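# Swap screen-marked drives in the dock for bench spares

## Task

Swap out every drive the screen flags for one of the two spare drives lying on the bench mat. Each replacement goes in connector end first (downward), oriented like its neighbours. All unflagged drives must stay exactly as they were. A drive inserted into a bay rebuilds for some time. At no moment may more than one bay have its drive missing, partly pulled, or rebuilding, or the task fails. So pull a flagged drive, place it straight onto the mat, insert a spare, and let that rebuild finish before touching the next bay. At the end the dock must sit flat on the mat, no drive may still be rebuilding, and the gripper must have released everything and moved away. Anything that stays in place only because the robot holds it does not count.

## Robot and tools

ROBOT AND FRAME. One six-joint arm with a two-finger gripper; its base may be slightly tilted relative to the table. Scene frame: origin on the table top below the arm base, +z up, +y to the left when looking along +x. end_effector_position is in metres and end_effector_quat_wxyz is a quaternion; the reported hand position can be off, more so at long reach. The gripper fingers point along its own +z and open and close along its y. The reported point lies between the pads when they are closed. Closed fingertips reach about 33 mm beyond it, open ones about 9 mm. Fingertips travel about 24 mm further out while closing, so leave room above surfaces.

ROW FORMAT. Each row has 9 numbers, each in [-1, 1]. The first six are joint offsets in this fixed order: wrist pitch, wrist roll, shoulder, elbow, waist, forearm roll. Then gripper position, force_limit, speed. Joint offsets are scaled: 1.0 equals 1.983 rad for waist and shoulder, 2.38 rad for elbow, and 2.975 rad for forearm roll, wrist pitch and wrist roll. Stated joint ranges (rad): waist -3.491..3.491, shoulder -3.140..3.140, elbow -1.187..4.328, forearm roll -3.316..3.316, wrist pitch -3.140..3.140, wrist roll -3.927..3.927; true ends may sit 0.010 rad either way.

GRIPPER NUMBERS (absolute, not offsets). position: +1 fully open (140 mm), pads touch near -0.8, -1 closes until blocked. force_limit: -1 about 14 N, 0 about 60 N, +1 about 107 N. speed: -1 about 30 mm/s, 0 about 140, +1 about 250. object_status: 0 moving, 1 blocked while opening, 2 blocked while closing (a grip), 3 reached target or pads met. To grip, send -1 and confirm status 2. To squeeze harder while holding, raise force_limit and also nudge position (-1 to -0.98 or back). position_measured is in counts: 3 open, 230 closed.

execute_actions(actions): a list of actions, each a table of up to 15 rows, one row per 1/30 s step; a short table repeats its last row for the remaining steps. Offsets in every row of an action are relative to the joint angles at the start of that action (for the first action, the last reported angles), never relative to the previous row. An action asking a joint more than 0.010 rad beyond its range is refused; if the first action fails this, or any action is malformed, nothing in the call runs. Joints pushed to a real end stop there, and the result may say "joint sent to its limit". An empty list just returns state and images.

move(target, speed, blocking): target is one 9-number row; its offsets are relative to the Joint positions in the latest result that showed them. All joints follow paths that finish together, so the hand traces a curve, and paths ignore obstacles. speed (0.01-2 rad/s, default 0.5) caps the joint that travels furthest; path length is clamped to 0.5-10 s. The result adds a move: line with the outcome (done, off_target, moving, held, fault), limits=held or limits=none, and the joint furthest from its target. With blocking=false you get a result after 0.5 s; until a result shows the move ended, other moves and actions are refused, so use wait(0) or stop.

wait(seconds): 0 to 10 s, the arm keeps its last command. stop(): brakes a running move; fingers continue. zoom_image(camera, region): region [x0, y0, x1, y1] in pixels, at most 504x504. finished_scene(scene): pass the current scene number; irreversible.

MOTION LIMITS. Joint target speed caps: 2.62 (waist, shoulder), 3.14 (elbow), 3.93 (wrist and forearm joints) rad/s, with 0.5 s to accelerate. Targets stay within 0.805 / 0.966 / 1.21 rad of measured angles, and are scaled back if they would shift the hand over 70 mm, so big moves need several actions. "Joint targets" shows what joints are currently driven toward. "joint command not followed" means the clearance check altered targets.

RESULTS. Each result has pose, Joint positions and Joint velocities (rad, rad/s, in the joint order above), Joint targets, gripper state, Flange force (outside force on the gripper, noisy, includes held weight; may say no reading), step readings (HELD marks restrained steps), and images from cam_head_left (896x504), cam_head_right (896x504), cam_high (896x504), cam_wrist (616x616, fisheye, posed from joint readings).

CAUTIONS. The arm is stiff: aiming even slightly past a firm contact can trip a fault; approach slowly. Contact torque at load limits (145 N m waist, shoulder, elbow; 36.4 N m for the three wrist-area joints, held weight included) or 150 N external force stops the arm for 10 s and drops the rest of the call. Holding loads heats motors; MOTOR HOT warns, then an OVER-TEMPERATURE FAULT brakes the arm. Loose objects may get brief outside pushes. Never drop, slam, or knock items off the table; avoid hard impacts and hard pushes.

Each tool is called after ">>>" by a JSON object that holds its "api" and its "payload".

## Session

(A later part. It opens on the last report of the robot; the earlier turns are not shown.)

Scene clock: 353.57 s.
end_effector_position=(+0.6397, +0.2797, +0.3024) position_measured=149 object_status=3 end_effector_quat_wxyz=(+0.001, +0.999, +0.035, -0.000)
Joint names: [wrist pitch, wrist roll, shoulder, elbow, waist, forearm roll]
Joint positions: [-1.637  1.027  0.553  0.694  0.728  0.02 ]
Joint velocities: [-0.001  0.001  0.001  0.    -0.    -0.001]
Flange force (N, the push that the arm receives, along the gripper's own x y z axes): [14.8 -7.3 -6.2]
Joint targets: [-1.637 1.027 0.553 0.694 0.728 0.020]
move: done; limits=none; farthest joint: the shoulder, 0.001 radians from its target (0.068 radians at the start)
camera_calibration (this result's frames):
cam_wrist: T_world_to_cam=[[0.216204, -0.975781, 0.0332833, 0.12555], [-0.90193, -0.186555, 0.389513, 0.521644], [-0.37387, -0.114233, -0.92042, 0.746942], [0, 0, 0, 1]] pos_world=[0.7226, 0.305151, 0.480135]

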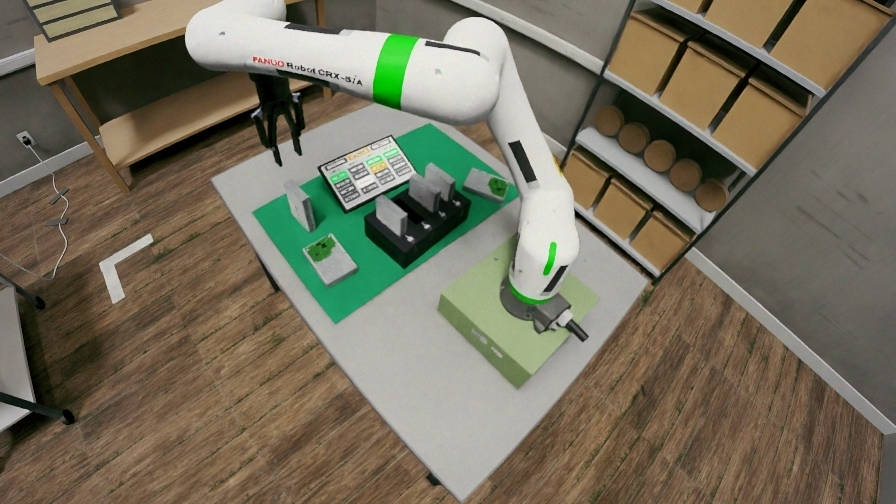

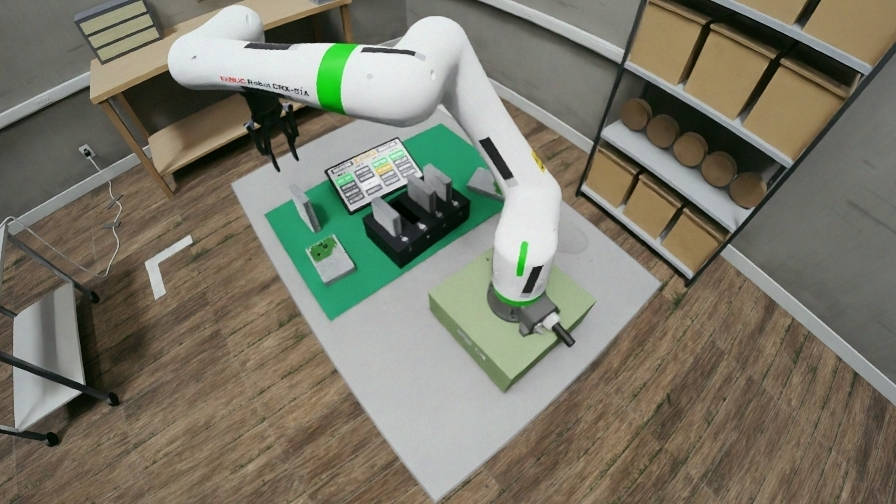

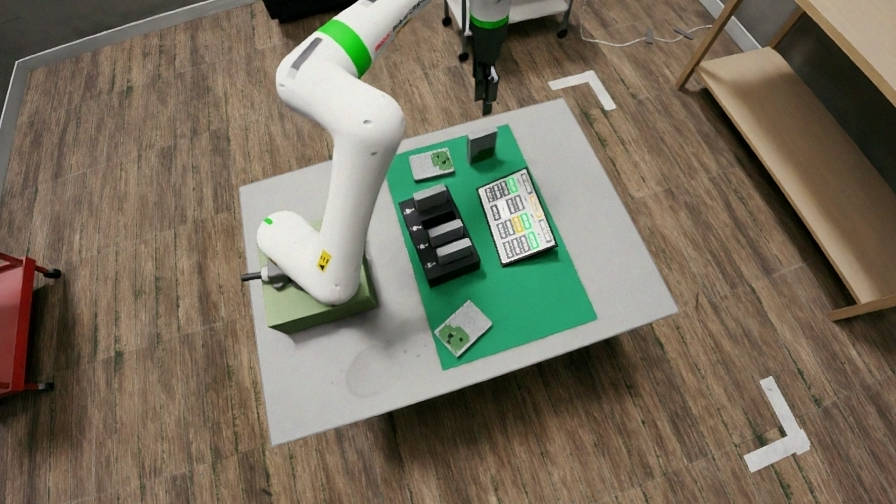

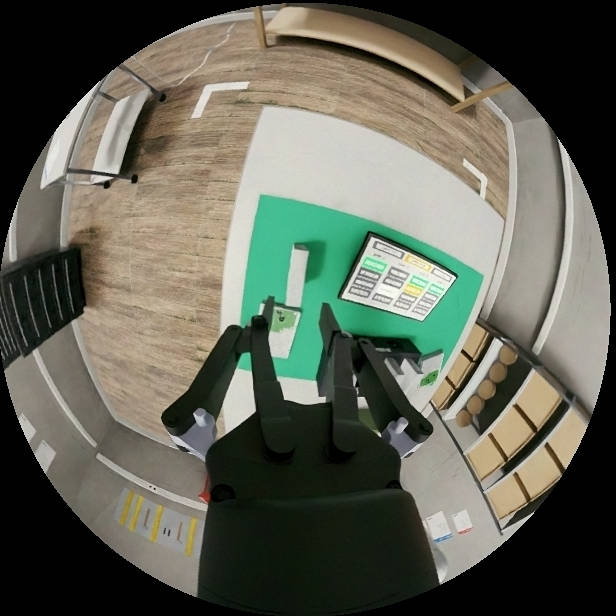

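>>> {"api": "move", "payload": {"target": [0.0978,-0.1071,-0.2268,-0.3101,0.1606,0.008,1,-0.6,0], "speed": 0.7}}

Scene clock: 362.20 s.
end_effector_position=(+0.4234, +0.3173, +0.2559) position_measured=3 object_status=3 end_effector_quat_wxyz=(-0.004, +0.999, +0.040, +0.004)
Joint names: [wrist pitch, wrist roll, shoulder, elbow, waist, forearm roll]
Joint positions: [-1.346  0.709  0.104 -0.044  1.047  0.044]
Joint velocities: [ 0.001 -0.001 -0.    -0.     0.     0.   ]
Flange force (N, the push that the arm receives, along the gripper's own x y z axes): [10.6 -5.8 -2.6]
Joint targets: [-1.346 0.709 0.104 -0.044 1.047 0.044]
move: done; limits=none; farthest joint: the waist, 0.000 radians from its target (0.318 radians at the start)
camera_calibration (this result's frames):
cam_wrist: T_world_to_cam=[[0.225513, -0.973913, 0.0252561, 0.208139], [-0.903143, -0.199264, 0.380297, 0.358558], [-0.365343, -0.108572, -0.92452, 0.623224], [0, 0, 0, 1]] pos_world=[0.504582, 0.341822, 0.434567]

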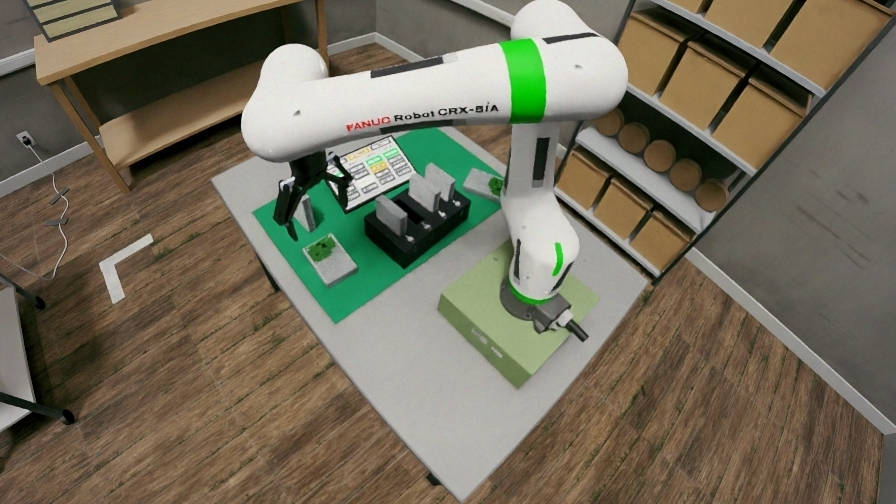

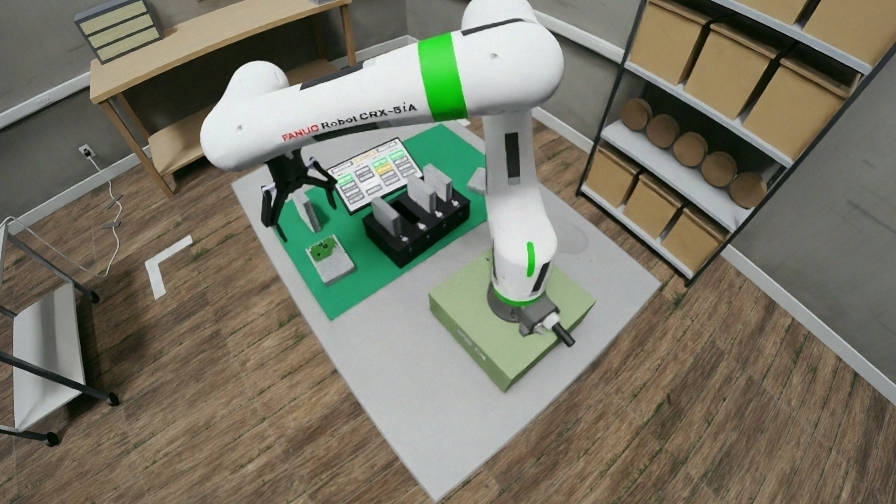

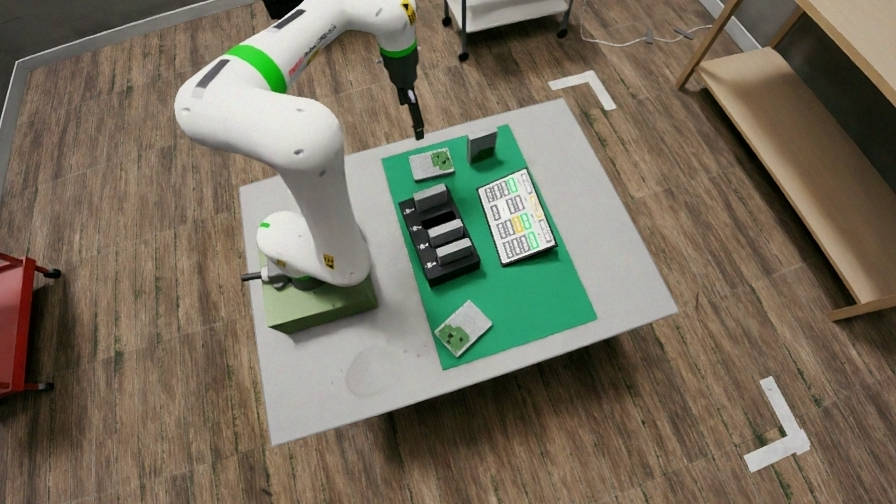

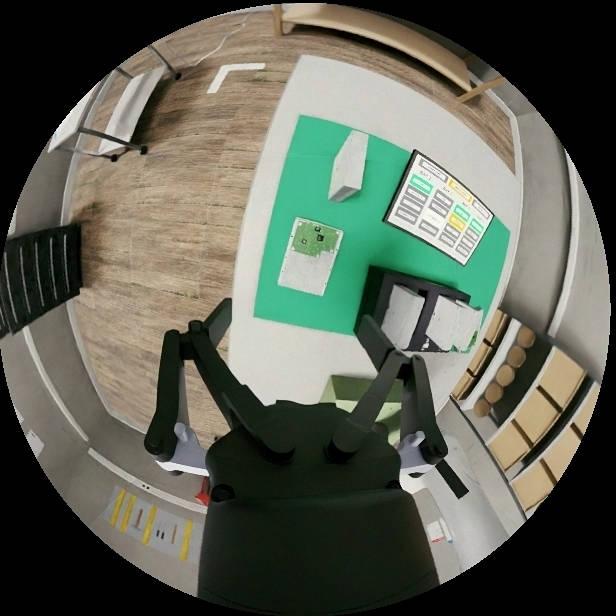

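>>> {"api": "move", "payload": {"target": [0.1404,-0.0454,0.0703,-0.1165,0,0,1,-0.6,0], "speed": 0.5}}

Scene clock: 383.83 s.
end_effector_position=(+0.4064, +0.3116, +0.0792) position_measured=3 object_status=3 end_effector_quat_wxyz=(-0.007, +1.000, -0.019, +0.001)
Joint names: [wrist pitch, wrist roll, shoulder, elbow, waist, forearm roll]
Joint positions: [-0.928  0.574  0.243 -0.321  1.047  0.044]
Joint velocities: [-0.    -0.002  0.     0.    -0.     0.001]
Flange force (N, the push that the arm receives, along the gripper's own x y z axes): [8.4 -6.4 0.2]
Joint targets: [-0.928 0.574 0.243 -0.321 1.047 0.044]
move: done; limits=none; farthest joint: the waist, 0.000 radians from its target (0.000 radians at the start)
camera_calibration (this result's frames):
cam_wrist: T_world_to_cam=[[0.108886, -0.993889, 0.0181068, 0.265034], [-0.917888, -0.0935336, 0.385659, 0.38189], [-0.381609, -0.0586129, -0.922464, 0.443952], [0, 0, 0, 1]] pos_world=[0.49109, 0.325156, 0.257451]

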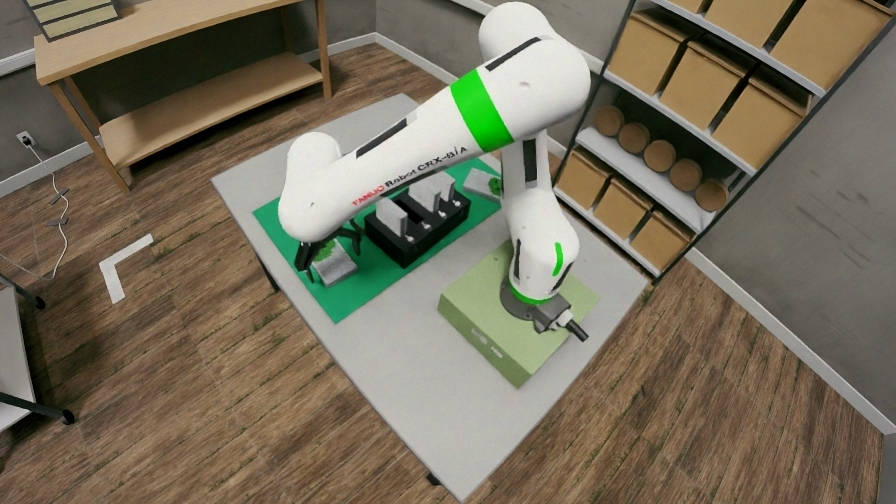

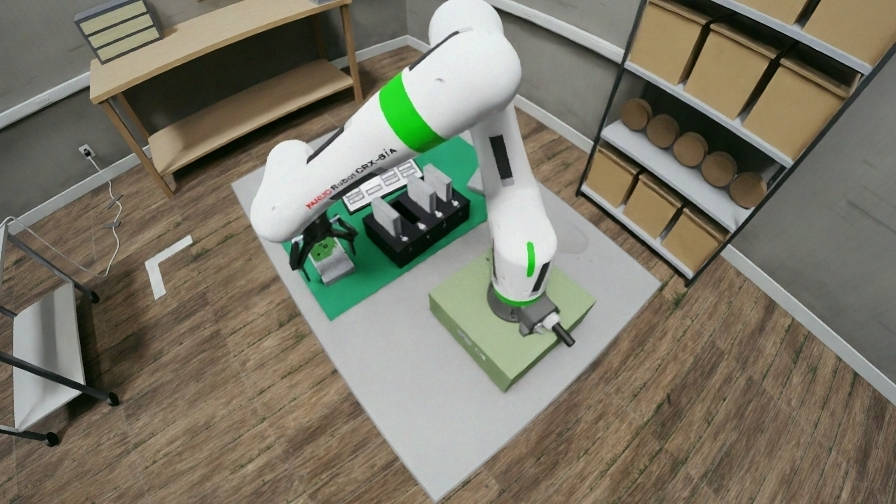

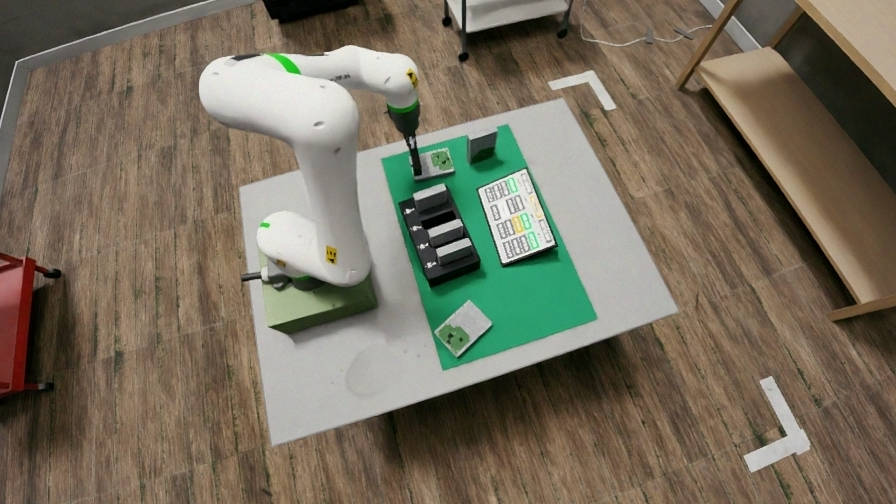

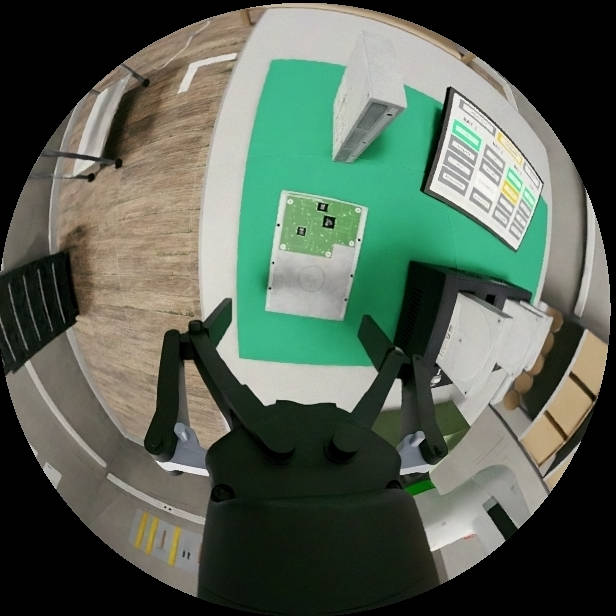

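>>> {"api": "move", "payload": {"target": [0.0394,0.0039,0.0428,-0.0136,-0.0058,0,1,-0.6,0], "speed": 0.2}}

>>> {"api": "execute_actions", "payload": {"actions": [[[0,0,0,0,0,0,-1,-0.6,-0.5]],[[0,0,0,0,0,0,-1,-0.6,-0.5]],[[0,0,0,0,0,0,-1,-0.6,-0.5]]]}}

Scene clock: 396.67 s.
end_effector_position=(+0.4081, +0.3098, +0.0278) position_measured=3 object_status=3 end_effector_quat_wxyz=(-0.008, +1.000, -0.017, -0.000)
Joint names: [wrist pitch, wrist roll, shoulder, elbow, waist, forearm roll]
Joint positions: [-0.811  0.585  0.328 -0.353  1.035  0.044]
Joint velocities: [-0.     0.001 -0.    -0.    -0.     0.001]
Flange force (N, the push that the arm receives, along the gripper's own x y z axes): [3.5 -5.0 0.8]
Joint targets: [-0.811 0.585 0.328 -0.353 1.035 0.044]
move: done; limits=none; farthest joint: the waist, 0.000 radians from its target (0.011 radians at the start)
camera_calibration (this result's frames):
cam_wrist: T_world_to_cam=[[0.113082, -0.993443, 0.016862, 0.262148], [-0.916702, -0.0977713, 0.387426, 0.40382], [-0.383236, -0.0592684, -0.921747, 0.39791], [0, 0, 0, 1]] pos_world=[0.493032, 0.323494, 0.205902]

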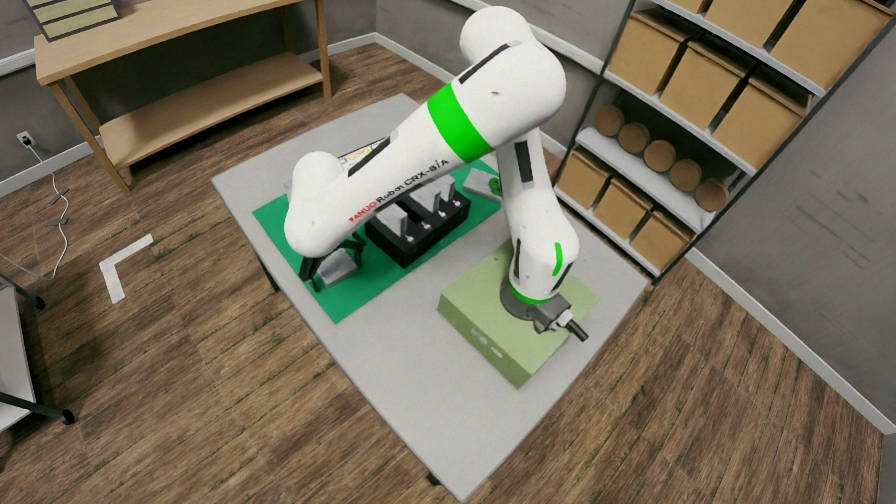

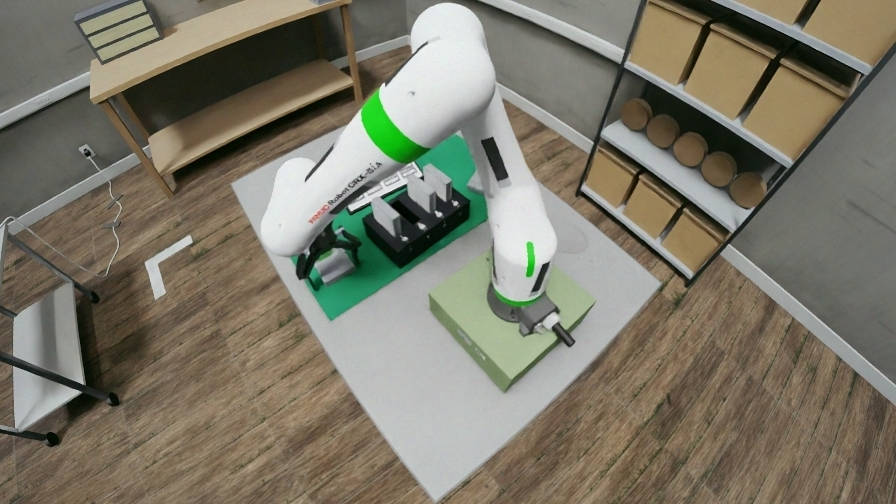

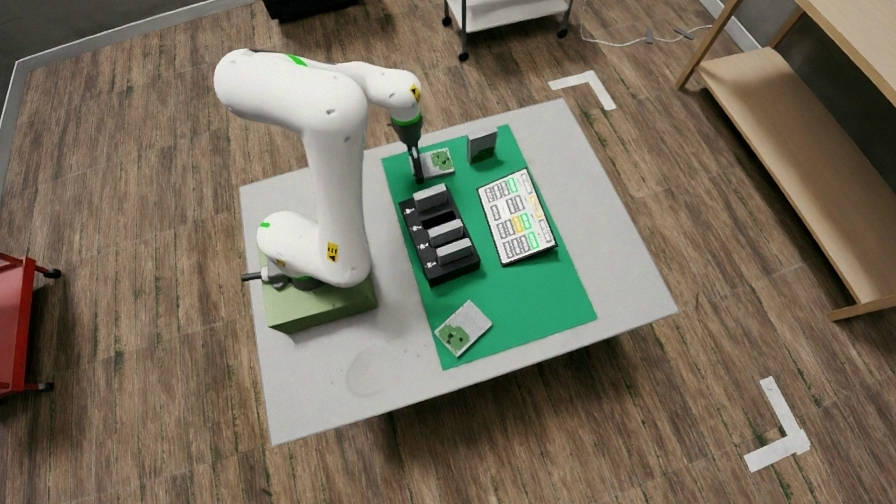

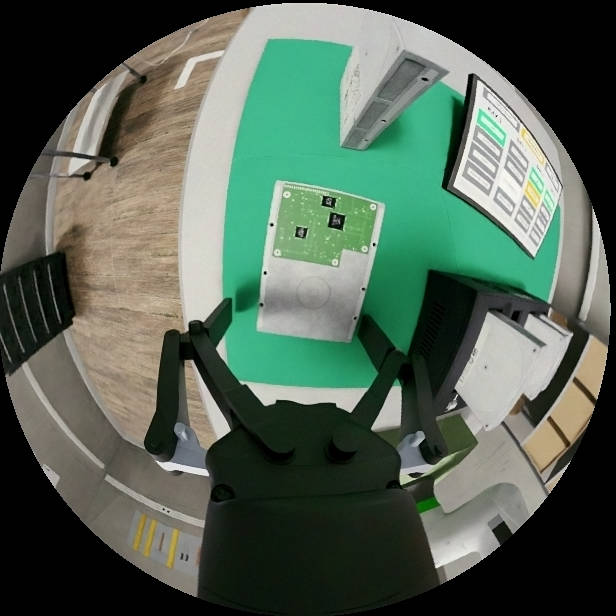

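Scene clock: 398.17 s.
end_effector_position=(+0.4081, +0.3098, +0.0279) position_measured=72 object_status=2 end_effector_quat_wxyz=(-0.008, +1.000, -0.017, -0.000)
Joint names: [wrist pitch, wrist roll, shoulder, elbow, waist, forearm roll]
Joint positions: [-0.811  0.585  0.328 -0.353  1.035  0.044]
Joint velocities: [-0.001 -0.001 -0.     0.002 -0.    -0.001]
Flange force (N, the push that the arm receives, along the gripper's own x y z axes): [-1.0 -1.1 -29.2]
Flange force at the end of the 1st action (N, along the gripper's axes at the end of the call): [5.4 -3.0 -1.1]
Flange force at the end of the 2nd action (N, along the gripper's axes at the end of the call): [-4.7 2.5 -32.4]
Joint targets: [-0.811 0.585 0.328 -0.353 1.035 0.044]
Step readings (joint positions; steps 1 to 15: 1st action; 16 to 30: 2nd action; 31 to 45: 3rd action):
0: [-0.811 0.585 0.328 -0.353 1.035 0.044]
1: [-0.811 0.585 0.328 -0.353 1.035 0.044]
2: [-0.811 0.585 0.328 -0.353 1.035 0.044]
4: [-0.811 0.585 0.328 -0.353 1.035 0.044]
8: [-0.811 0.585 0.328 -0.353 1.035 0.044]
15: [-0.811 0.585 0.328 -0.353 1.035 0.044]
16: [-0.811 0.585 0.328 -0.353 1.035 0.044]
17: [-0.811 0.585 0.328 -0.353 1.035 0.044]
19: [-0.811 0.585 0.328 -0.353 1.035 0.044]
23: [-0.811 0.585 0.328 -0.353 1.035 0.044]
30: [-0.811 0.585 0.328 -0.353 1.035 0.044]
31: [-0.811 0.585 0.328 -0.353 1.035 0.044]
32: [-0.811 0.585 0.328 -0.353 1.035 0.044]
34: [-0.811 0.585 0.328 -0.353 1.035 0.044]
38: [-0.811 0.585 0.328 -0.353 1.035 0.044]
45: Joint positions above
camera_calibration (this result's frames):
cam_wrist: T_world_to_cam=[[0.113031, -0.993449, 0.0168061, 0.262168], [-0.916722, -0.0977483, 0.387383, 0.40383], [-0.383202, -0.0591929, -0.921766, 0.397914], [0, 0, 0, 1]] pos_world=[0.493049, 0.323478, 0.20594]

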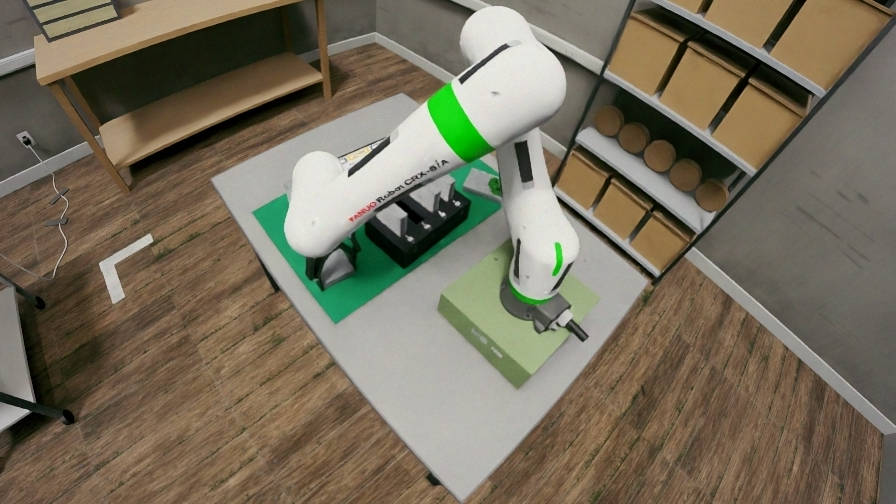

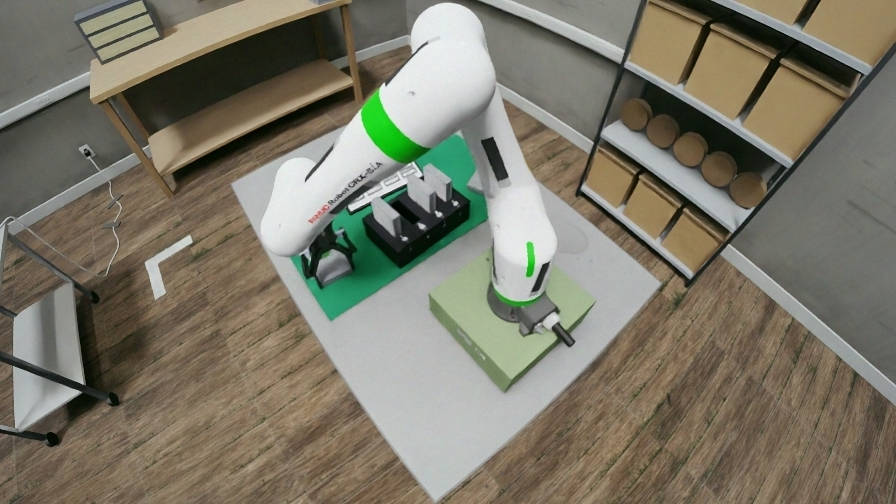

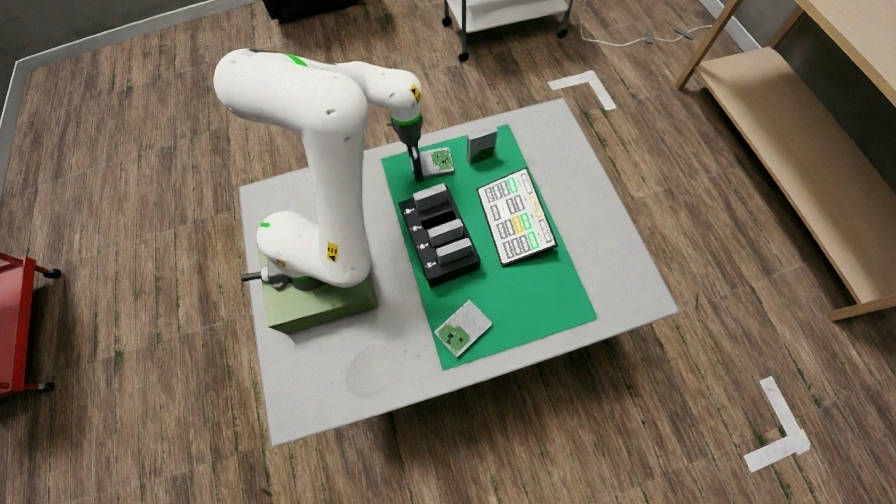

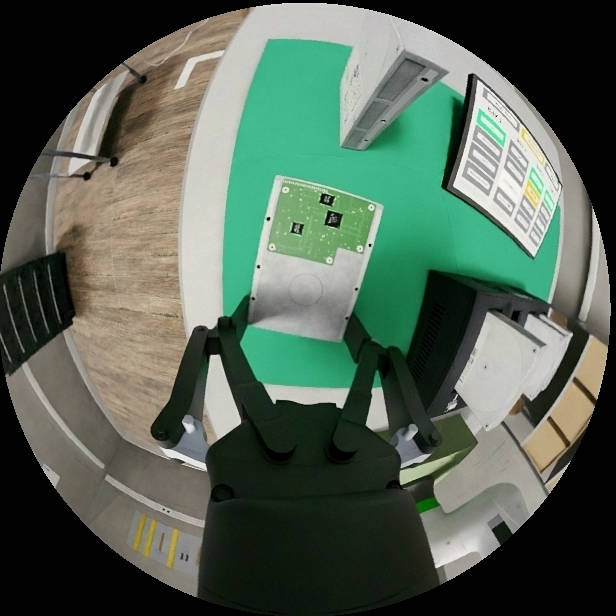

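>>> {"api": "move", "payload": {"target": [-0.0394,0,-0.0428,0.0136,0,0,-1,-0.6,-0.5], "speed": 0.1}}

Scene clock: 404.23 s.
end_effector_position=(+0.4101, +0.3069, +0.0791) position_measured=73 object_status=2 end_effector_quat_wxyz=(-0.007, +1.000, -0.019, +0.001)
Joint names: [wrist pitch, wrist roll, shoulder, elbow, waist, forearm roll]
Joint positions: [-0.928  0.585  0.243 -0.321  1.035  0.044]
Joint velocities: [-0.001  0.001  0.    -0.    -0.    -0.001]
Flange force (N, the push that the arm receives, along the gripper's own x y z axes): [5.6 -3.9 7.5]
Joint targets: [-0.928 0.585 0.243 -0.321 1.035 0.044]
move: done; limits=none; farthest joint: the waist, 0.000 radians from its target (0.000 radians at the start)
camera_calibration (this result's frames):
cam_wrist: T_world_to_cam=[[0.10904, -0.993855, 0.0190292, 0.259801], [-0.918114, -0.0933556, 0.385164, 0.38488], [-0.381021, -0.0594694, -0.922652, 0.445026], [0, 0, 0, 1]] pos_world=[0.494599, 0.3206, 0.257418]

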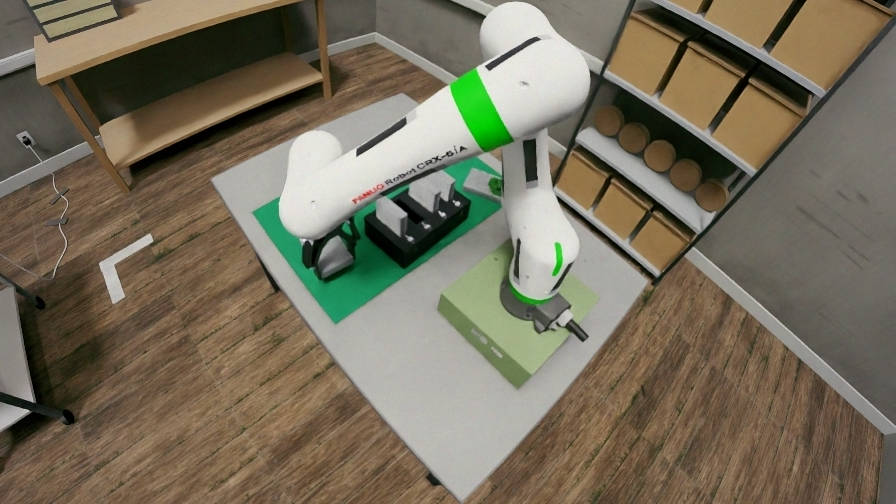

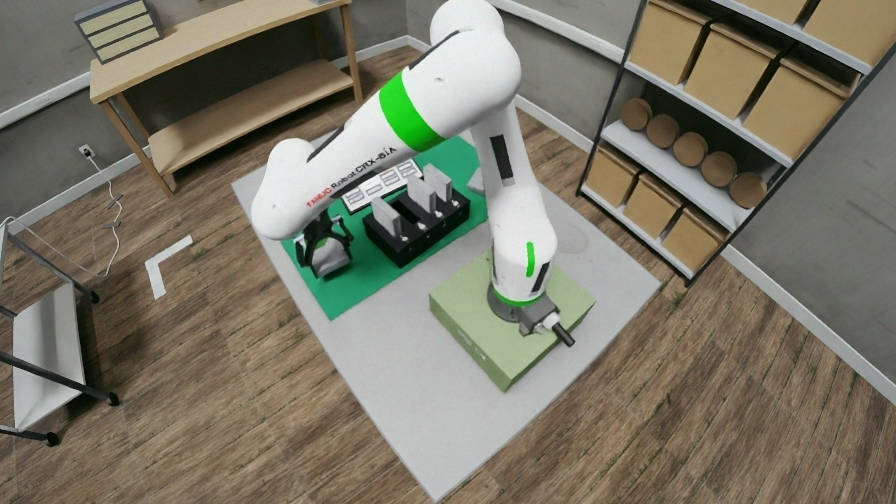

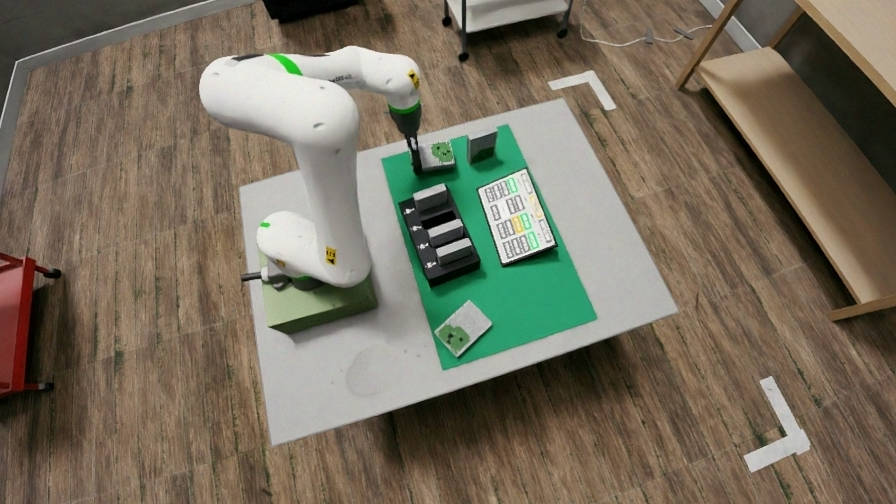

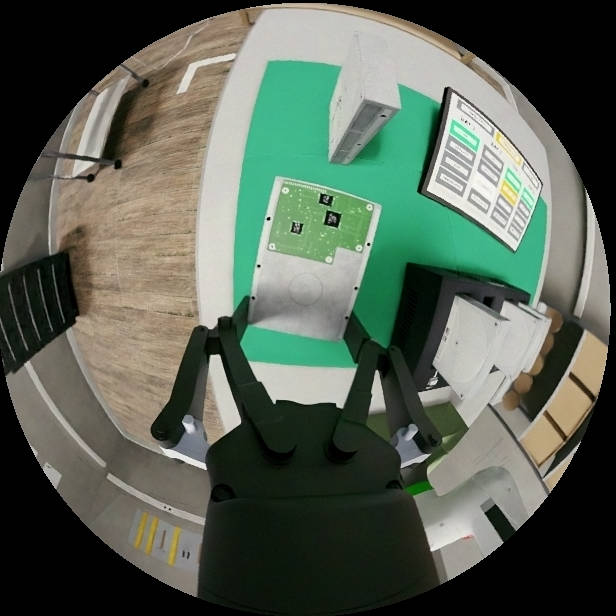

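>>> {"api": "move", "payload": {"target": [0.024,0,0.025,-0.009,0,0,-1,-0.6,-0.5], "speed": 0.15}}

>>> {"api": "execute_actions", "payload": {"actions": [[[0,0,0,0,0,0,-0.98,-1,-0.5]],[[0,0,0,0,0,0,-0.98,-1,-0.5]],[[0,0,0,0,0,0,-0.98,-1,-0.5]]]}}

Scene clock: 409.93 s.
end_effector_position=(+0.4090, +0.3087, +0.0482) position_measured=73 object_status=2 end_effector_quat_wxyz=(-0.008, +1.000, -0.018, +0.000)
Joint names: [wrist pitch, wrist roll, shoulder, elbow, waist, forearm roll]
Joint positions: [-0.857  0.585  0.293 -0.342  1.035  0.044]
Joint velocities: [ 0.001 -0.001  0.     0.002  0.     0.   ]
Flange force (N, the push that the arm receives, along the gripper's own x y z axes): [3.1 -3.5 2.9]
Joint targets: [-0.857 0.585 0.293 -0.342 1.035 0.044]
move: done; limits=none; farthest joint: the waist, 0.000 radians from its target (0.000 radians at the start)
camera_calibration (this result's frames):
cam_wrist: T_world_to_cam=[[0.111495, -0.993612, 0.0174193, 0.261329], [-0.917378, -0.0961699, 0.386224, 0.396465], [-0.382082, -0.0590423, -0.922241, 0.416478], [0, 0, 0, 1]] pos_world=[0.4937, 0.322377, 0.226417]

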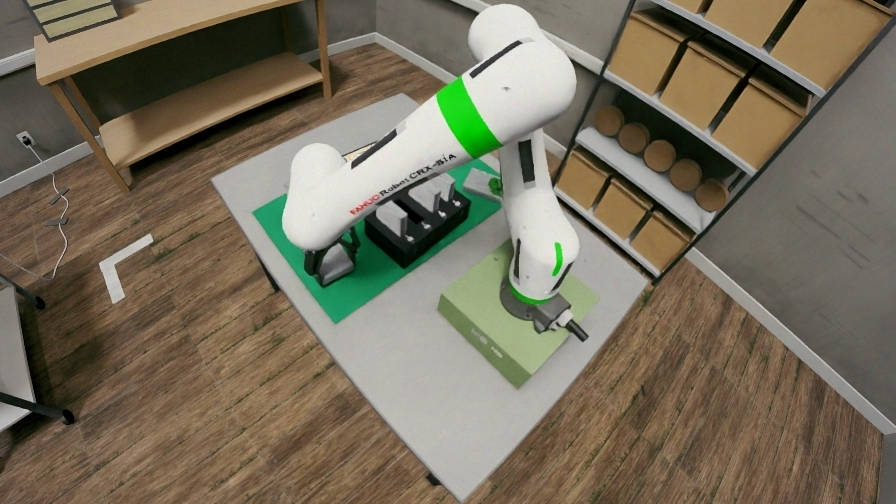

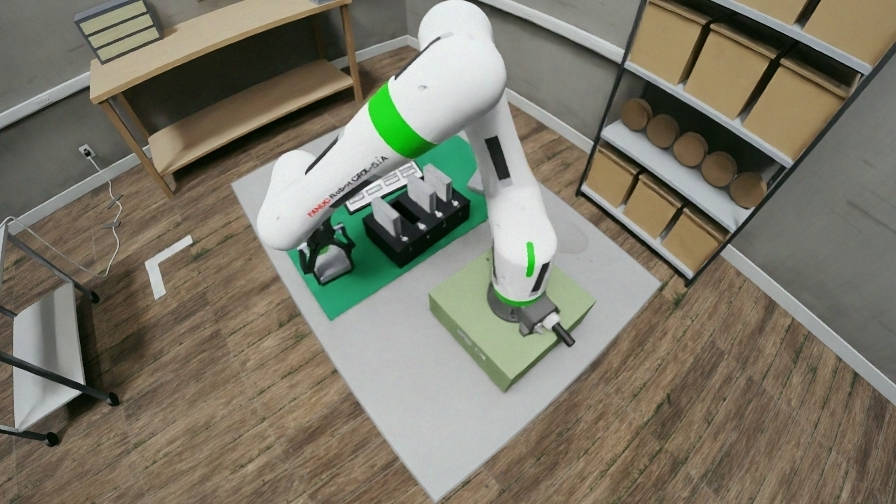

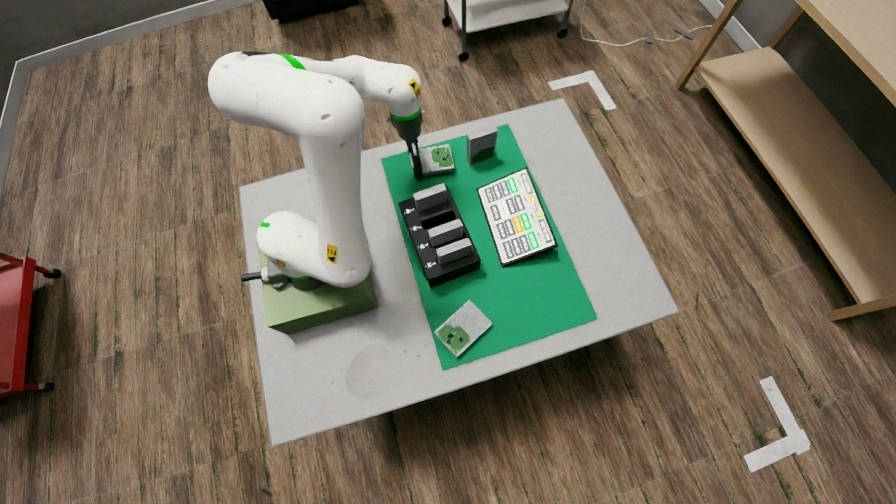

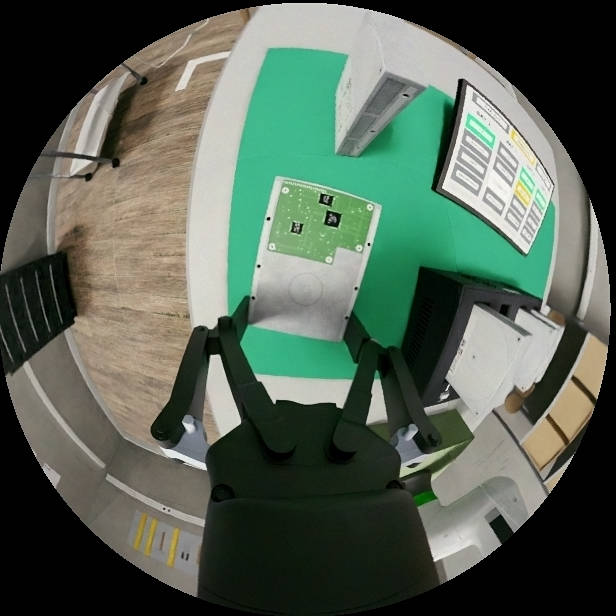

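Scene clock: 411.43 s.
end_effector_position=(+0.4090, +0.3087, +0.0482) position_measured=73 object_status=2 end_effector_quat_wxyz=(-0.008, +1.000, -0.018, +0.000)
Joint names: [wrist pitch, wrist roll, shoulder, elbow, waist, forearm roll]
Joint positions: [-0.857  0.585  0.293 -0.342  1.035  0.044]
Joint velocities: [-0.    -0.002  0.    -0.001  0.    -0.001]
Flange force (N, the push that the arm receives, along the gripper's own x y z axes): [6.9 -6.3 7.0]
Flange force at the end of the 1st action (N, along the gripper's axes at the end of the call): [5.3 -4.9 7.5]
Flange force at the end of the 2nd action (N, along the gripper's axes at the end of the call): [7.1 -5.8 6.3]
Joint targets: [-0.857 0.585 0.293 -0.342 1.035 0.044]
Step readings (joint positions; steps 1 to 15: 1st action; 16 to 30: 2nd action; 31 to 45: 3rd action):
0: [-0.857 0.585 0.293 -0.342 1.035 0.044]
1: [-0.857 0.585 0.293 -0.342 1.035 0.044]
2: [-0.857 0.585 0.293 -0.342 1.035 0.044]
4: [-0.857 0.585 0.293 -0.342 1.035 0.044]
8: [-0.857 0.585 0.293 -0.342 1.035 0.044]
15: [-0.857 0.585 0.293 -0.342 1.035 0.044]
16: [-0.857 0.585 0.293 -0.342 1.035 0.044]
17: [-0.857 0.585 0.293 -0.342 1.035 0.044]
19: [-0.857 0.585 0.293 -0.342 1.035 0.044]
23: [-0.857 0.585 0.293 -0.342 1.035 0.044]
30: [-0.857 0.585 0.293 -0.342 1.035 0.044]
31: [-0.857 0.585 0.293 -0.342 1.035 0.044]
32: [-0.857 0.585 0.293 -0.342 1.035 0.044]
34: [-0.857 0.585 0.293 -0.342 1.035 0.044]
38: [-0.857 0.585 0.293 -0.342 1.035 0.044]
45: Joint positions above
camera_calibration (this result's frames):
cam_wrist: T_world_to_cam=[[0.111495, -0.993612, 0.0174192, 0.261329], [-0.917378, -0.0961701, 0.386224, 0.396465], [-0.382081, -0.0590422, -0.922241, 0.416478], [0, 0, 0, 1]] pos_world=[0.4937, 0.322377, 0.226417]

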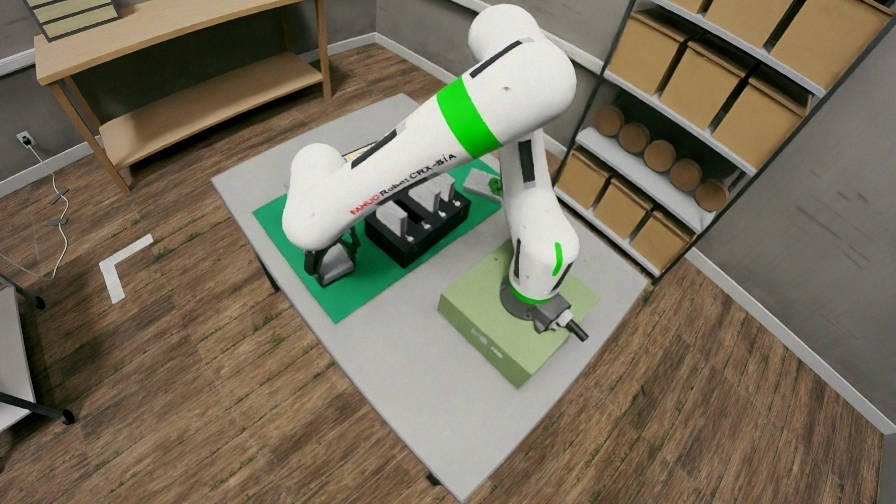

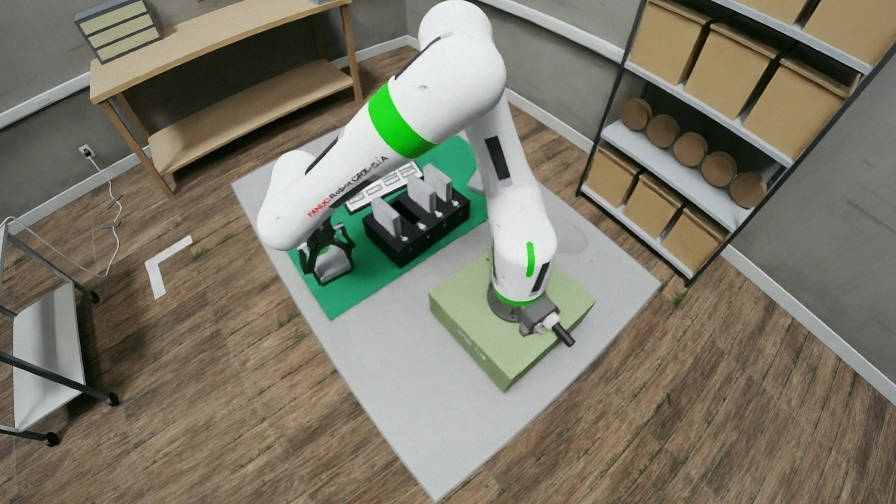

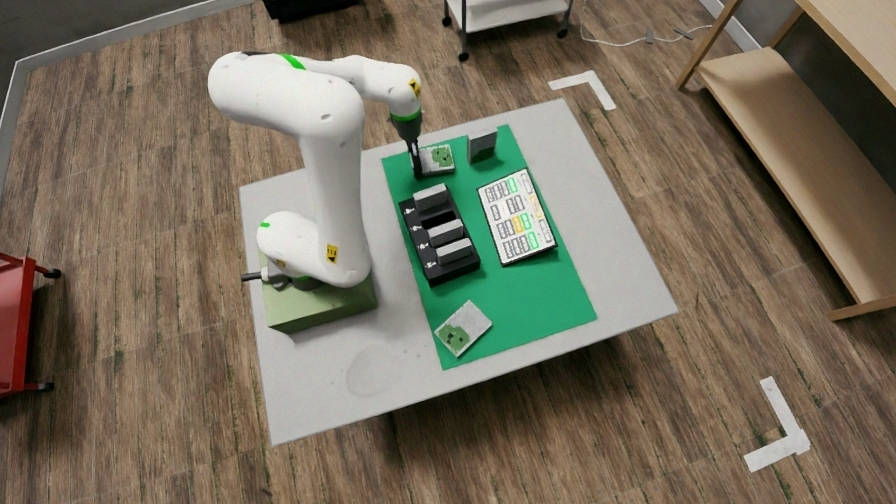

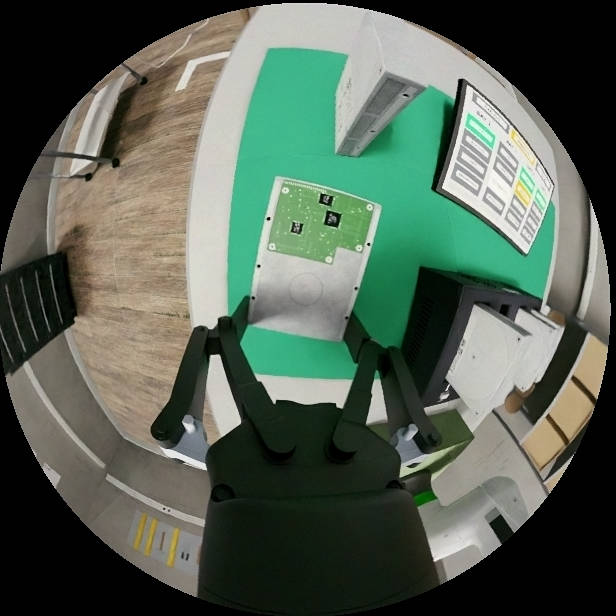

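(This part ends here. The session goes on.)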